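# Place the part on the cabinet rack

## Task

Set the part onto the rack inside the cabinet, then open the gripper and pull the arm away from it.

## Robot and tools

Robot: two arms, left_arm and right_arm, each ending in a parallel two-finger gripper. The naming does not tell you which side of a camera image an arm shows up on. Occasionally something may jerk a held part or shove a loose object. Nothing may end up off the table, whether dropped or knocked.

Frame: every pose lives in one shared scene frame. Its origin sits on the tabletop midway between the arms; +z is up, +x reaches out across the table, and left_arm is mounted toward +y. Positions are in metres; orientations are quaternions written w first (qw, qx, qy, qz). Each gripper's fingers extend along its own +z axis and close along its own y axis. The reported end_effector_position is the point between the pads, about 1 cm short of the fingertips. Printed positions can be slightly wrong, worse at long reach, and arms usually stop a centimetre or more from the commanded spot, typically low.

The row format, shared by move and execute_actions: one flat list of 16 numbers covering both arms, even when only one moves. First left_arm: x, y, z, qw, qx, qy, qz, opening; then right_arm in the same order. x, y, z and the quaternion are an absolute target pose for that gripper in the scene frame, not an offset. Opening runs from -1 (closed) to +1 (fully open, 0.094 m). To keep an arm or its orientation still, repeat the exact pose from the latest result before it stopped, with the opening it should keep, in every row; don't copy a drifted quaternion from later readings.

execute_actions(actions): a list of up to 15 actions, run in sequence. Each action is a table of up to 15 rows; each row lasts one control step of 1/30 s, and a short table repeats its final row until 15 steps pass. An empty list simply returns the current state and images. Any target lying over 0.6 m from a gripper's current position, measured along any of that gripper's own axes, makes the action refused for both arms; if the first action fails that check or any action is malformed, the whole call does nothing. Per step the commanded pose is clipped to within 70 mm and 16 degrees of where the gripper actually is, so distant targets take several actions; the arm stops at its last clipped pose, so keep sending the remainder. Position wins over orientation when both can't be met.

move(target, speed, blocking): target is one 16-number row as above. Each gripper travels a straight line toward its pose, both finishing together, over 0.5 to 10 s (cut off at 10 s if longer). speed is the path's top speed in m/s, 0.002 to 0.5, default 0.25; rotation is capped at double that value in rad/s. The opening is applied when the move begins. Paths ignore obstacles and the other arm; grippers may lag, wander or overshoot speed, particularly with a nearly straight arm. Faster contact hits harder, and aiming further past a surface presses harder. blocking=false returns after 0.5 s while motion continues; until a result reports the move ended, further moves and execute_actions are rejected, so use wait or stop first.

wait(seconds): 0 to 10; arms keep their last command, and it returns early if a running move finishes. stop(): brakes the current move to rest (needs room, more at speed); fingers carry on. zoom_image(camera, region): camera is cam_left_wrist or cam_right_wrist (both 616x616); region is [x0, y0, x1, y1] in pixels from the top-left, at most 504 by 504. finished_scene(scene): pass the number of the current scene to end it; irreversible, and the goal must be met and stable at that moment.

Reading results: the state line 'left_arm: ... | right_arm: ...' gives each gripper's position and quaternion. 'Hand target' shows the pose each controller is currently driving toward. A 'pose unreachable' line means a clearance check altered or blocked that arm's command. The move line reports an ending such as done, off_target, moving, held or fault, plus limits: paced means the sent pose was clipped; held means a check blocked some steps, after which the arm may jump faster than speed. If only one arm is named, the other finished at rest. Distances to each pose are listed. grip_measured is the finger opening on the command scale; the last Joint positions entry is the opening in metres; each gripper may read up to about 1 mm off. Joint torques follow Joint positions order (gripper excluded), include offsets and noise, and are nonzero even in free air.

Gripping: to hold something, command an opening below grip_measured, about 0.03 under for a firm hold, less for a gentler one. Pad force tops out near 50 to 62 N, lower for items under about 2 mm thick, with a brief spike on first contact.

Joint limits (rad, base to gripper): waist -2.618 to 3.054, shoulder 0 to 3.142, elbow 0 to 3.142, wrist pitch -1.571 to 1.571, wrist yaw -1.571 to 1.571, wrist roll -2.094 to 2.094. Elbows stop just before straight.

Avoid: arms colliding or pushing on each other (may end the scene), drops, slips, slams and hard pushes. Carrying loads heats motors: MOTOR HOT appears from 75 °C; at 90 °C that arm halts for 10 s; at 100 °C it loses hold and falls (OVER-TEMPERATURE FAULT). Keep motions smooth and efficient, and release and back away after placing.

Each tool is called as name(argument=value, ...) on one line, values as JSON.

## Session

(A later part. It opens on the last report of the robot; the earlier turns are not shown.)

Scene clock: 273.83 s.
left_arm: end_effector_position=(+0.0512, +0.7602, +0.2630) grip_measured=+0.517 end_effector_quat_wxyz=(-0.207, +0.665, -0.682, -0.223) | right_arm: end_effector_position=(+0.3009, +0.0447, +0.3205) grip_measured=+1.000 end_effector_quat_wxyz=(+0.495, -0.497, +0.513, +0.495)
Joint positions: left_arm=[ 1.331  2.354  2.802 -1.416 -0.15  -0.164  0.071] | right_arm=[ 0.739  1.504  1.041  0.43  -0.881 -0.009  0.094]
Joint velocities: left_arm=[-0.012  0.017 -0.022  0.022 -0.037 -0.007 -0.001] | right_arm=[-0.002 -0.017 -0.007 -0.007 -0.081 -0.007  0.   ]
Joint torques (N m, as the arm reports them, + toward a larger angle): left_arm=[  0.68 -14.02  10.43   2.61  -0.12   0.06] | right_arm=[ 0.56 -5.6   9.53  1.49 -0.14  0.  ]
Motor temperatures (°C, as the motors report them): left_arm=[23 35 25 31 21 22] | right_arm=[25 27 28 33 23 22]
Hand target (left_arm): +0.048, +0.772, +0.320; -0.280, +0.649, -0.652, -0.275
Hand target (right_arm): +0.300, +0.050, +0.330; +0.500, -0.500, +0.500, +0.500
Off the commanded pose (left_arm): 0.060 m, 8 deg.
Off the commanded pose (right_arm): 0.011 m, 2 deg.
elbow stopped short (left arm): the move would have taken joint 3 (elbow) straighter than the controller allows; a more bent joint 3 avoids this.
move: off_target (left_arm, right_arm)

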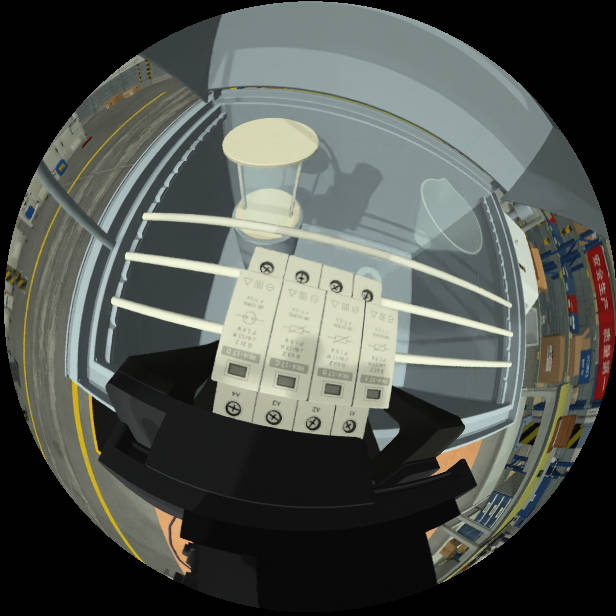

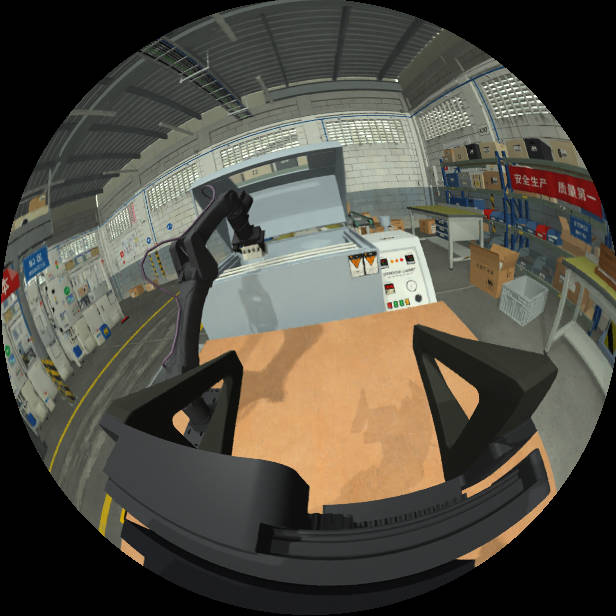

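move(target=[-0.03,0.80,0.29,0.262,-0.657,0.657,0.262,0.35,0.3,0.05,0.33,0.5,-0.5,0.5,0.5,1], speed=0.03)

zoom_image(camera="cam_right_wrist", region=[130,130,450,370])

Scene clock: 288.93 s.
left_arm: end_effector_position=(-0.0287, +0.7812, +0.2396) grip_measured=+0.517 end_effector_quat_wxyz=(-0.200, +0.677, -0.678, -0.206) | right_arm: end_effector_position=(+0.3009, +0.0447, +0.3205) grip_measured=+1.000 end_effector_quat_wxyz=(+0.495, -0.497, +0.513, +0.495)
Joint positions: left_arm=[ 1.518  2.402  2.802 -1.39  -0.035 -0.036  0.071] | right_arm=[ 0.739  1.504  1.041  0.43  -0.881 -0.009  0.094]
Joint velocities: left_arm=[ 0.002  0.007  0.002 -0.037  0.051  0.022  0.001] | right_arm=[ 0.007  0.002 -0.007 -0.007 -0.022  0.066  0.   ]
Joint torques (N m, as the arm reports them, + toward a larger angle): left_arm=[  0.54 -14.53   9.15   2.55   0.01   0.05] | right_arm=[ 0.69 -5.51  9.38  1.51 -0.11  0.03]
Motor temperatures (°C, as the motors report them): left_arm=[23 37 25 32 21 22] | right_arm=[25 27 28 34 23 22]
Hand target (left_arm): -0.031, +0.794, +0.291; -0.261, +0.657, -0.658, -0.261
Hand target (right_arm): +0.300, +0.050, +0.330; +0.500, -0.500, +0.500, +0.500
Off the commanded pose (left_arm): 0.054 m, 10 deg.
Off the commanded pose (right_arm): 0.011 m, 2 deg.
move: off_target (left_arm, right_arm)

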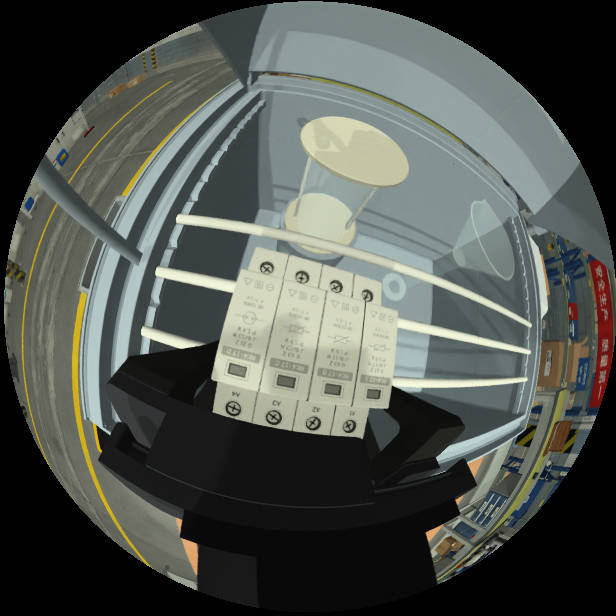

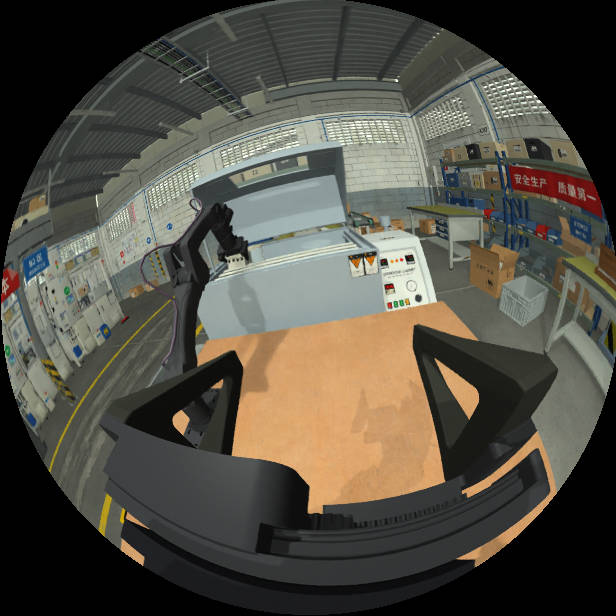

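Region (130, 130, 450, 370) of cam_right_wrist's 616x616 image, scaled by 1.575, with more detail than that image has; it fills the top 378 rows of this view, and the rest is white.

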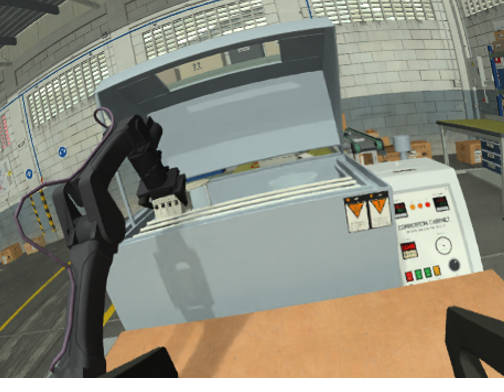

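move(target=[-0.03,0.80,0.275,0.3,-0.64,0.64,0.3,0.35,0.3,0.05,0.33,0.5,-0.5,0.5,0.5,1], speed=0.015)

zoom_image(camera="cam_right_wrist", region=[190,200,310,290])

Scene clock: 306.13 s.
left_arm: end_effector_position=(-0.0282, +0.7828, +0.2194) grip_measured=+0.517 end_effector_quat_wxyz=(-0.240, +0.663, -0.666, -0.243) | right_arm: end_effector_position=(+0.3009, +0.0447, +0.3205) grip_measured=+1.000 end_effector_quat_wxyz=(+0.495, -0.497, +0.513, +0.495)
Joint positions: left_arm=[ 1.518  2.092  2.102 -0.885 -0.033 -0.032  0.071] | right_arm=[ 0.739  1.504  1.041  0.43  -0.881 -0.009  0.094]
Joint velocities: left_arm=[-0.007 -0.002 -0.012  0.037 -0.022  0.037 -0.001] | right_arm=[-0.002 -0.002 -0.012 -0.022 -0.066 -0.051  0.   ]
Joint torques (N m, as the arm reports them, + toward a larger angle): left_arm=[  0.41 -15.05   7.92   2.9   -0.01   0.06] | right_arm=[ 0.5  -5.69  9.52  1.5  -0.1   0.07]
Motor temperatures (°C, as the motors report them): left_arm=[23 38 25 33 21 22] | right_arm=[25 27 28 34 23 22]
Hand target (left_arm): -0.030, +0.794, +0.276; -0.299, +0.640, -0.642, -0.299
Hand target (right_arm): +0.300, +0.050, +0.330; +0.500, -0.500, +0.500, +0.500
Off the commanded pose (left_arm): 0.058 m, 10 deg.
Off the commanded pose (right_arm): 0.011 m, 2 deg.
move: off_target (left_arm, right_arm)

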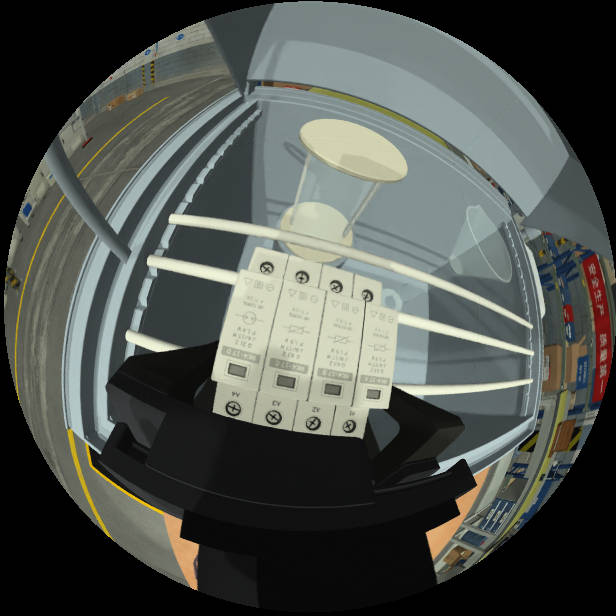

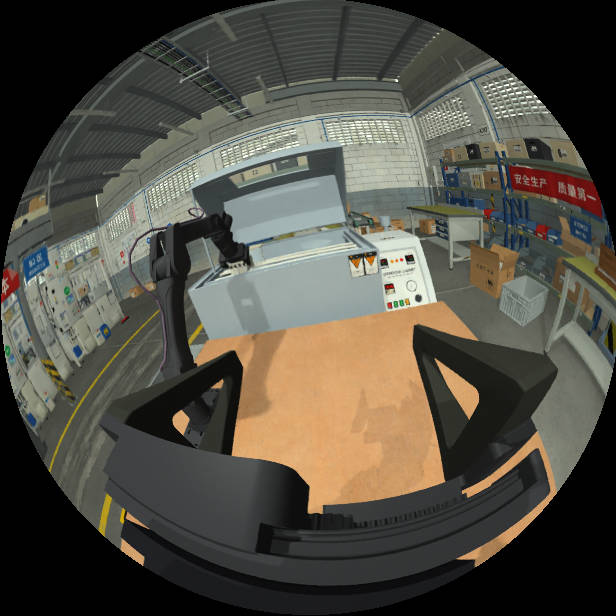

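Region (190, 200, 310, 290) of cam_right_wrist's 616x616 image, scaled by 4.200, with more detail than that image has; it fills the top 378 rows of this view, and the rest is white.

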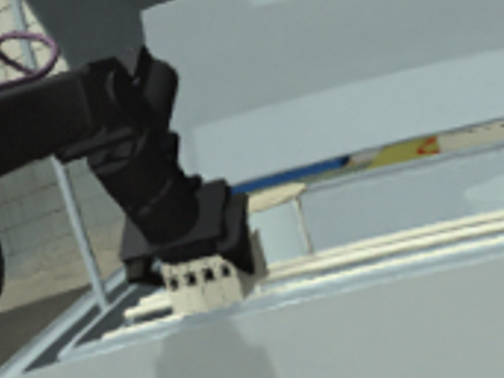

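move(target=[-0.03,0.80,0.265,0.3,-0.64,0.64,0.3,0.35,0.3,0.05,0.33,0.5,-0.5,0.5,0.5,1], speed=0.015)

zoom_image(camera="cam_right_wrist", region=[190,200,310,290])

Scene clock: 317.23 s.
left_arm: end_effector_position=(-0.0283, +0.7802, +0.2105) grip_measured=+0.517 end_effector_quat_wxyz=(-0.239, +0.665, -0.666, -0.240) | right_arm: end_effector_position=(+0.3009, +0.0447, +0.3205) grip_measured=+1.000 end_effector_quat_wxyz=(+0.495, -0.497, +0.513, +0.495)
Joint positions: left_arm=[ 1.519  2.075  2.043 -0.848 -0.032 -0.036  0.071] | right_arm=[ 0.739  1.504  1.041  0.43  -0.881 -0.009  0.094]
Joint velocities: left_arm=[ 0.002 -0.007 -0.017  0.022 -0.037 -0.081  0.   ] | right_arm=[ 0.012 -0.012  0.007 -0.022  0.022  0.125  0.   ]
Joint torques (N m, as the arm reports them, + toward a larger angle): left_arm=[  0.37 -14.71   7.93   3.01  -0.04   0.08] | right_arm=[ 0.55 -5.6   9.68  1.53 -0.14  0.  ]
Motor temperatures (°C, as the motors report them): left_arm=[23 38 25 34 21 22] | right_arm=[25 27 28 34 23 22]
Hand target (left_arm): -0.030, +0.794, +0.266; -0.299, +0.641, -0.641, -0.299
Hand target (right_arm): +0.300, +0.050, +0.330; +0.500, -0.500, +0.500, +0.500
Off the commanded pose (left_arm): 0.058 m, 11 deg.
Off the commanded pose (right_arm): 0.011 m, 2 deg.
move: off_target (left_arm, right_arm)

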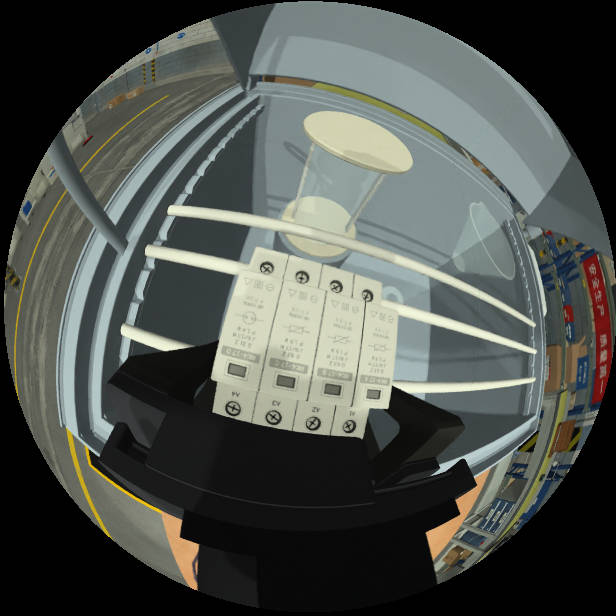

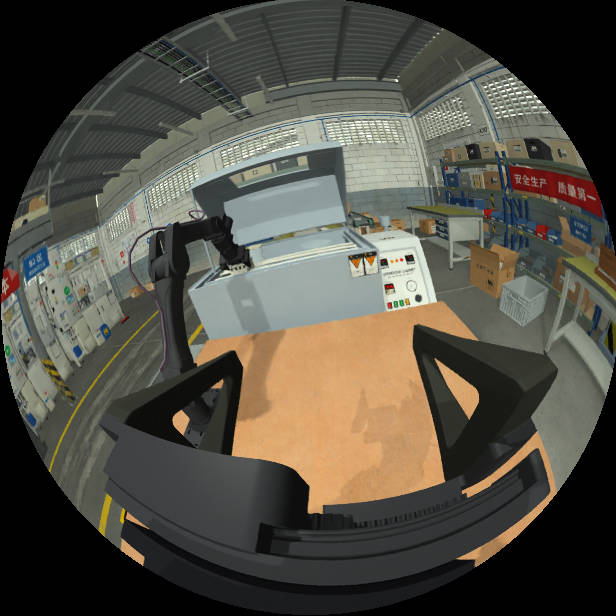

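Region (190, 200, 310, 290) of cam_right_wrist's 616x616 image, scaled by 4.200, with more detail than that image has; it fills the top 378 rows of this view, and the rest is white.

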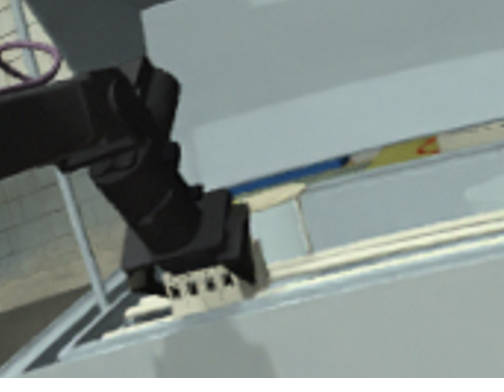

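move(target=[-0.03,0.835,0.275,0.3,-0.64,0.64,0.3,0.35,0.3,0.05,0.33,0.5,-0.5,0.5,0.5,1], speed=0.02)

zoom_image(camera="cam_right_wrist", region=[190,200,310,290])

Scene clock: 327.73 s.
left_arm: end_effector_position=(-0.0268, +0.8165, +0.2190) grip_measured=+0.517 end_effector_quat_wxyz=(-0.247, +0.661, -0.664, -0.248) | right_arm: end_effector_position=(+0.3009, +0.0447, +0.3205) grip_measured=+1.000 end_effector_quat_wxyz=(+0.495, -0.497, +0.513, +0.495)
Joint positions: left_arm=[ 1.519  2.264  2.368 -0.96  -0.032 -0.032  0.071] | right_arm=[ 0.739  1.504  1.041  0.43  -0.881 -0.009  0.094]
Joint velocities: left_arm=[ 0.002  0.007  0.022  0.007 -0.007 -0.022 -0.   ] | right_arm=[-0.012  0.017  0.002  0.022 -0.007 -0.066  0.   ]
Joint torques (N m, as the arm reports them, + toward a larger angle): left_arm=[  0.56 -13.83  11.83   2.5    0.     0.06] | right_arm=[ 0.36 -5.48  9.47  1.5  -0.11  0.01]
Motor temperatures (°C, as the motors report them): left_arm=[23 38 25 35 21 22] | right_arm=[25 27 29 34 23 22]
Hand target (left_arm): -0.030, +0.829, +0.276; -0.301, +0.639, -0.641, -0.300
Hand target (right_arm): +0.300, +0.050, +0.330; +0.500, -0.500, +0.500, +0.500
Off the commanded pose (left_arm): 0.059 m, 9 deg.
Off the commanded pose (right_arm): 0.011 m, 2 deg.
move: off_target (left_arm, right_arm)

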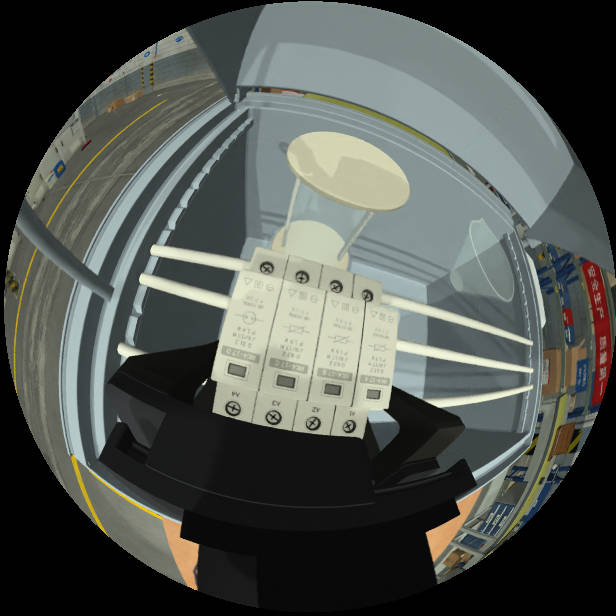

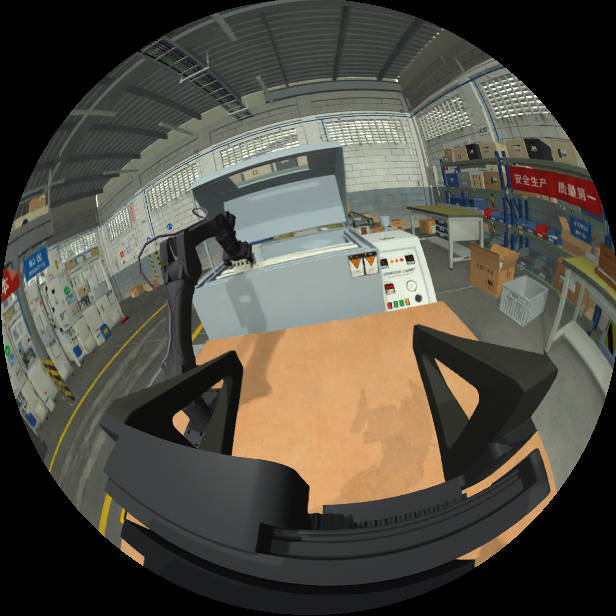

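Region (190, 200, 310, 290) of cam_right_wrist's 616x616 image, scaled by 4.200, with more detail than that image has; it fills the top 378 rows of this view, and the rest is white.

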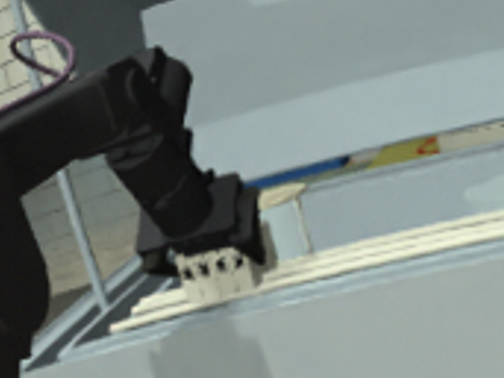

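Better. Lower.

move(target=[-0.03,0.84,0.255,0.3,-0.64,0.64,0.3,0.35,0.3,0.05,0.33,0.5,-0.5,0.5,0.5,1], speed=0.015)

zoom_image(camera="cam_right_wrist", region=[190,200,310,290])

Scene clock: 336.07 s.
left_arm: end_effector_position=(-0.0262, +0.8261, +0.2162) grip_measured=+0.517 end_effector_quat_wxyz=(-0.258, +0.658, -0.659, -0.257) | right_arm: end_effector_position=(+0.3009, +0.0447, +0.3205) grip_measured=+1.000 end_effector_quat_wxyz=(+0.495, -0.497, +0.513, +0.495)
Joint positions: left_arm=[ 1.519  2.272  2.349 -0.902 -0.031 -0.034  0.071] | right_arm=[ 0.739  1.504  1.041  0.43  -0.881 -0.009  0.094]
Joint velocities: left_arm=[-0.022 -0.007  0.007  0.007 -0.022  0.051 -0.001] | right_arm=[ 0.027  0.002  0.002 -0.022 -0.022  0.066  0.   ]
Joint torques (N m, as the arm reports them, + toward a larger angle): left_arm=[  0.58 -14.41   7.17   2.78  -0.01   0.09] | right_arm=[ 0.62 -5.52  9.42  1.5  -0.09  0.02]
Motor temperatures (°C, as the motors report them): left_arm=[23 38 25 35 21 22] | right_arm=[25 27 29 35 23 22]
Hand target (left_arm): -0.030, +0.837, +0.256; -0.299, +0.640, -0.641, -0.299
Hand target (right_arm): +0.300, +0.050, +0.330; +0.500, -0.500, +0.500, +0.500
Off the commanded pose (left_arm): 0.041 m, 7 deg.
Off the commanded pose (right_arm): 0.011 m, 2 deg.
move: off_target (left_arm, right_arm)

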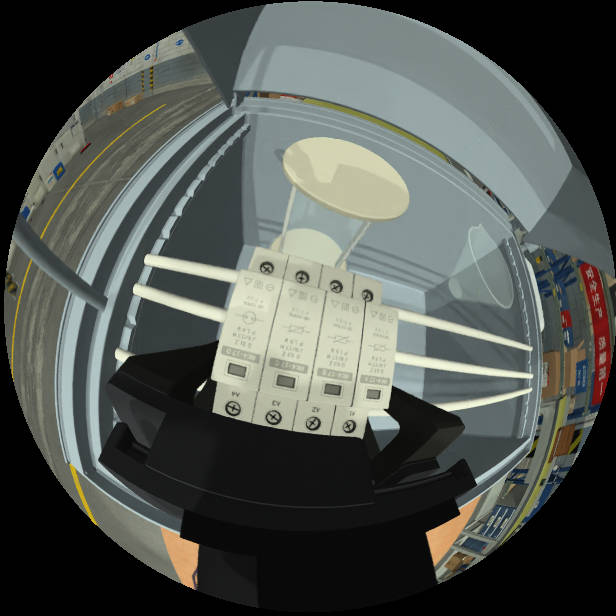

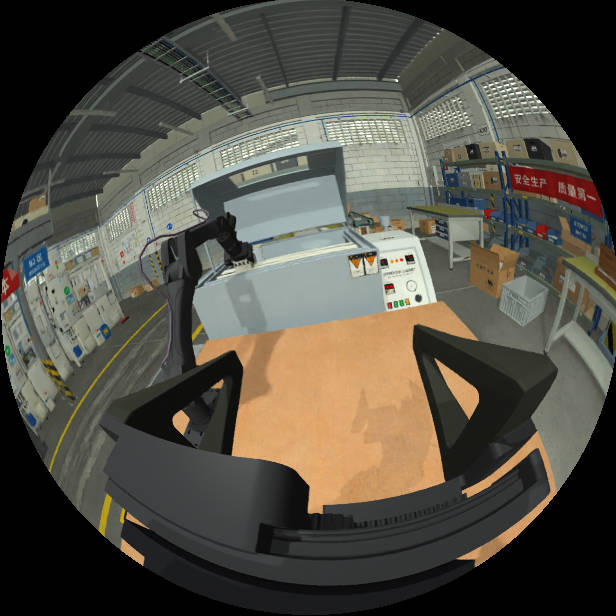

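Region (190, 200, 310, 290) of cam_right_wrist's 616x616 image, scaled by 4.200, with more detail than that image has; it fills the top 378 rows of this view, and the rest is white.

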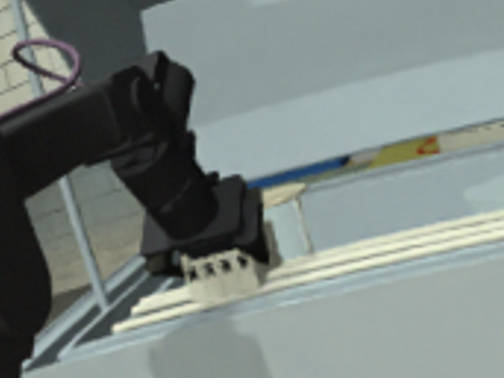

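move(target=[-0.03,0.84,0.262,0.3,-0.64,0.64,0.3,1,0.3,0.05,0.33,0.5,-0.5,0.5,0.5,1], speed=0.015)

Scene clock: 343.33 s.
left_arm: end_effector_position=(-0.0259, +0.8321, +0.2159) grip_measured=+1.000 end_effector_quat_wxyz=(-0.264, +0.655, -0.657, -0.264) | right_arm: end_effector_position=(+0.3009, +0.0447, +0.3205) grip_measured=+1.000 end_effector_quat_wxyz=(+0.495, -0.497, +0.513, +0.495)
Joint positions: left_arm=[ 1.519  2.281  2.349 -0.873 -0.031 -0.032  0.094] | right_arm=[ 0.739  1.504  1.041  0.43  -0.881 -0.009  0.094]
Joint velocities: left_arm=[-0.007 -0.002 -0.002 -0.037  0.095  0.007  0.   ] | right_arm=[-0.012 -0.007 -0.007  0.007 -0.066  0.037  0.   ]
Joint torques (N m, as the arm reports them, + toward a larger angle): left_arm=[  0.57 -14.05  11.01   2.11  -0.02   0.06] | right_arm=[ 0.67 -5.47  9.57  1.54 -0.14 -0.04]
Motor temperatures (°C, as the motors report them): left_arm=[23 38 25 35 21 22] | right_arm=[25 27 29 35 23 22]
Hand target (left_arm): -0.030, +0.837, +0.262; -0.300, +0.640, -0.641, -0.300
Hand target (right_arm): +0.300, +0.050, +0.330; +0.500, -0.500, +0.500, +0.500
Off the commanded pose (left_arm): 0.047 m, 6 deg.
Off the commanded pose (right_arm): 0.011 m, 2 deg.
move: off_target (left_arm, right_arm)

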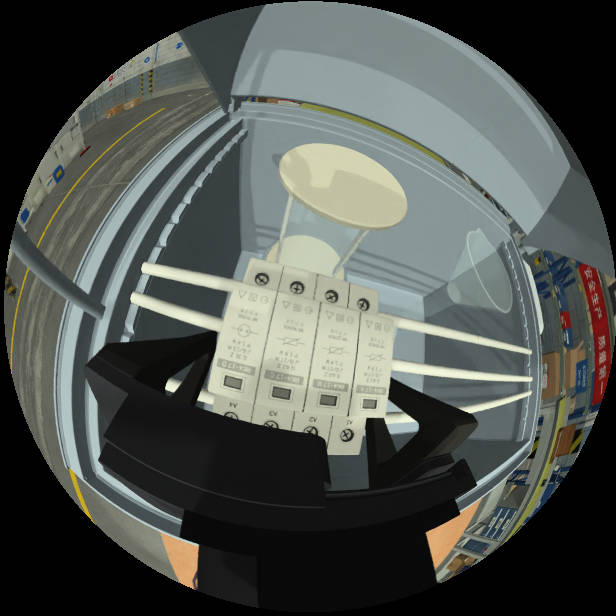

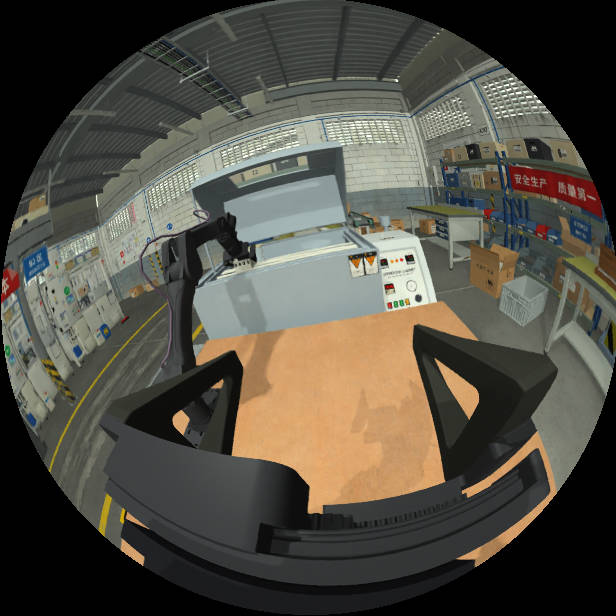

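Retreat along the approach axis.

move(target=[-0.03,0.74,0.37,0.3,-0.64,0.64,0.3,1,0.3,0.05,0.33,0.5,-0.5,0.5,0.5,1], speed=0.08)

move(target=[0.1,0.55,0.38,0.3,-0.64,0.64,0.3,1,0.3,0.05,0.33,0.5,-0.5,0.5,0.5,1], speed=0.2)

zoom_image(camera="cam_right_wrist", region=[130,130,450,370])

Scene clock: 350.30 s.
left_arm: end_effector_position=(-0.0302, +0.7437, +0.3491) grip_measured=+1.000 end_effector_quat_wxyz=(-0.285, +0.647, -0.649, -0.282) | right_arm: end_effector_position=(+0.3009, +0.0447, +0.3205) grip_measured=+1.000 end_effector_quat_wxyz=(+0.495, -0.497, +0.513, +0.495)
Joint positions: left_arm=[ 1.519  2.058  2.536 -1.224 -0.031 -0.032  0.094] | right_arm=[ 0.739  1.504  1.041  0.43  -0.881 -0.009  0.094]
Joint velocities: left_arm=[ 0.007 -0.012  0.002 -0.007  0.007  0.037  0.   ] | right_arm=[-0.012 -0.012 -0.017 -0.022 -0.007  0.051  0.   ]
Joint torques (N m, as the arm reports them, + toward a larger angle): left_arm=[-0.18 -9.94  8.99  1.86 -0.09 -0.03] | right_arm=[ 0.62 -5.64  9.54  1.52 -0.09  0.03]
Motor temperatures (°C, as the motors report them): left_arm=[23 38 26 34 21 22] | right_arm=[25 27 29 35 23 22]
Hand target (left_arm): -0.030, +0.740, +0.370; -0.301, +0.640, -0.640, -0.300
Hand target (right_arm): +0.300, +0.050, +0.330; +0.500, -0.500, +0.500, +0.500
Off the commanded pose (left_arm): 0.021 m, 3 deg.
Off the commanded pose (right_arm): 0.011 m, 2 deg.
move: off_target (left_arm, right_arm)

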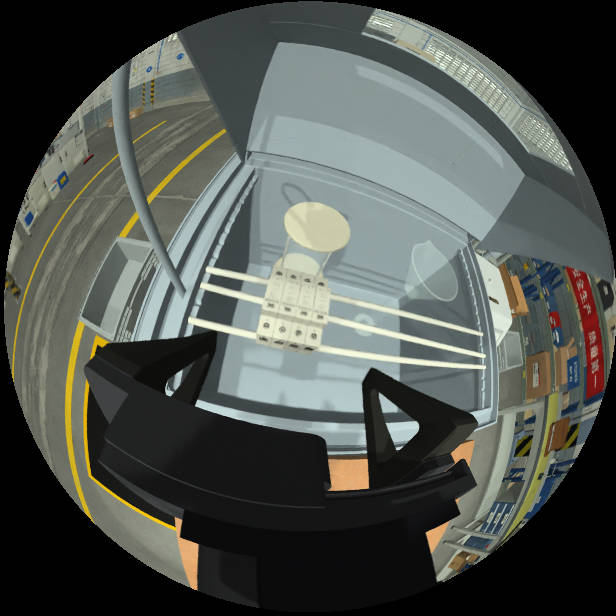

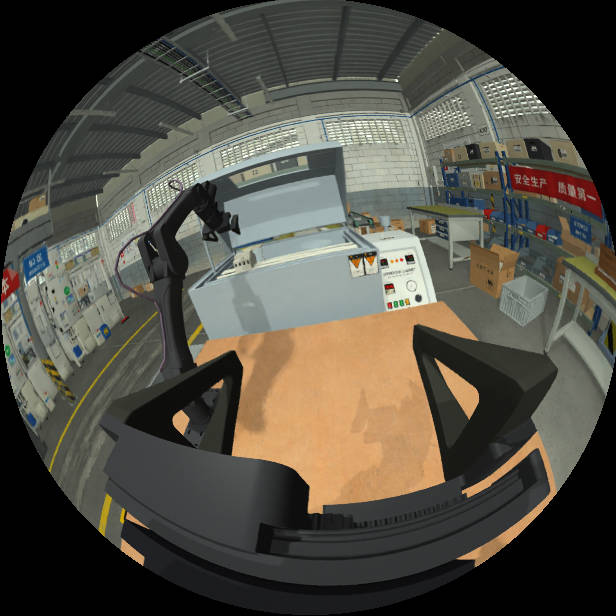

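Scene clock: 352.13 s.
left_arm: end_effector_position=(+0.1058, +0.5525, +0.3754) grip_measured=+1.000 end_effector_quat_wxyz=(-0.296, +0.638, -0.648, -0.292) | right_arm: end_effector_position=(+0.3009, +0.0447, +0.3205) grip_measured=+1.000 end_effector_quat_wxyz=(+0.495, -0.497, +0.513, +0.495)
Joint positions: left_arm=[ 0.886  1.505  1.962 -1.29  -0.486 -0.475  0.094] | right_arm=[ 0.739  1.504  1.041  0.43  -0.881 -0.009  0.094]
Joint velocities: left_arm=[ 0.012  0.002 -0.002 -0.022  0.007 -0.007  0.   ] | right_arm=[-0.012  0.002  0.002  0.007 -0.022 -0.081  0.   ]
Joint torques (N m, as the arm reports them, + toward a larger angle): left_arm=[-0.26 -5.54  5.76  1.64 -0.43 -0.07] | right_arm=[ 0.51 -5.55  9.4   1.51 -0.04 -0.01]
Motor temperatures (°C, as the motors report them): left_arm=[23 38 26 34 21 22] | right_arm=[25 27 29 35 23 22]
Hand target (left_arm): +0.102, +0.550, +0.380; -0.298, +0.640, -0.641, -0.300
Hand target (right_arm): +0.300, +0.050, +0.330; +0.500, -0.500, +0.500, +0.500
Off the commanded pose (left_arm): 0.008 m, 1 deg.
Off the commanded pose (right_arm): 0.011 m, 2 deg.
move: off_target (right_arm)

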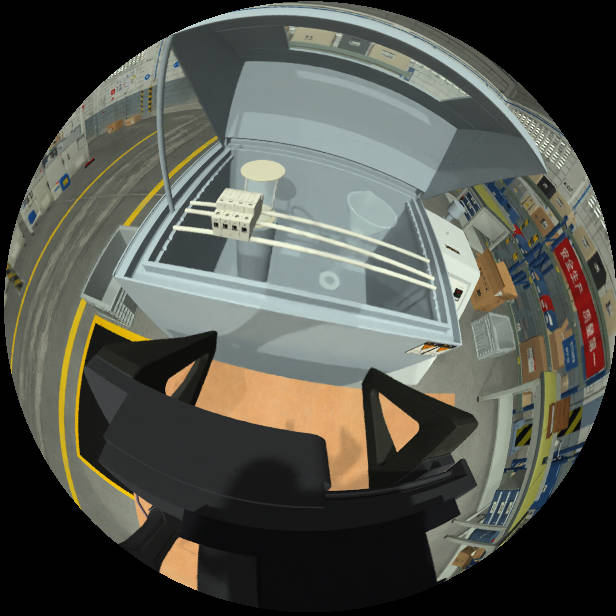

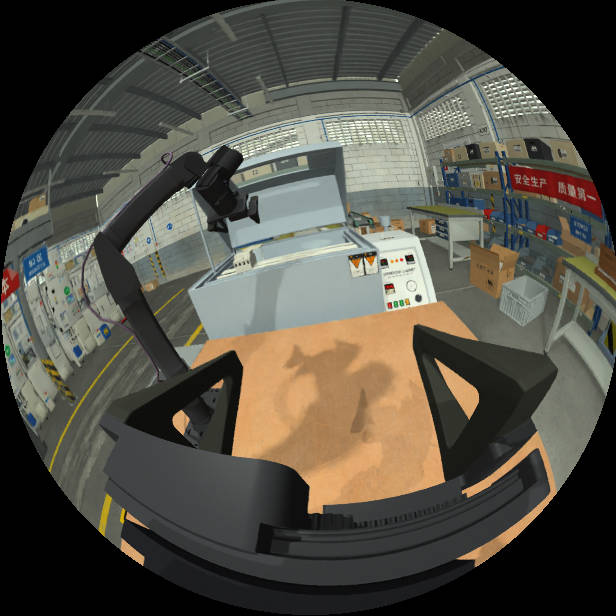

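Region (130, 130, 450, 370) of cam_right_wrist's 616x616 image, scaled by 1.575, with more detail than that image has; it fills the top 378 rows of this view, and the rest is white.

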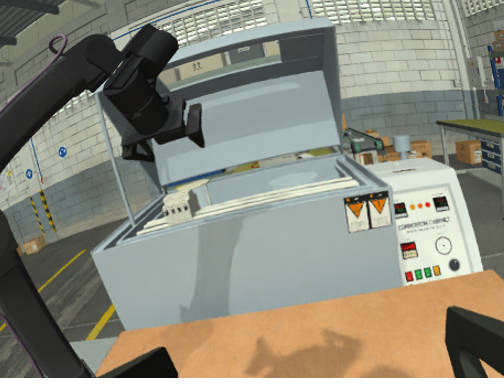

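The part rests across all three bars.

finished_scene(scene=1)

The scene is finished: the task was done.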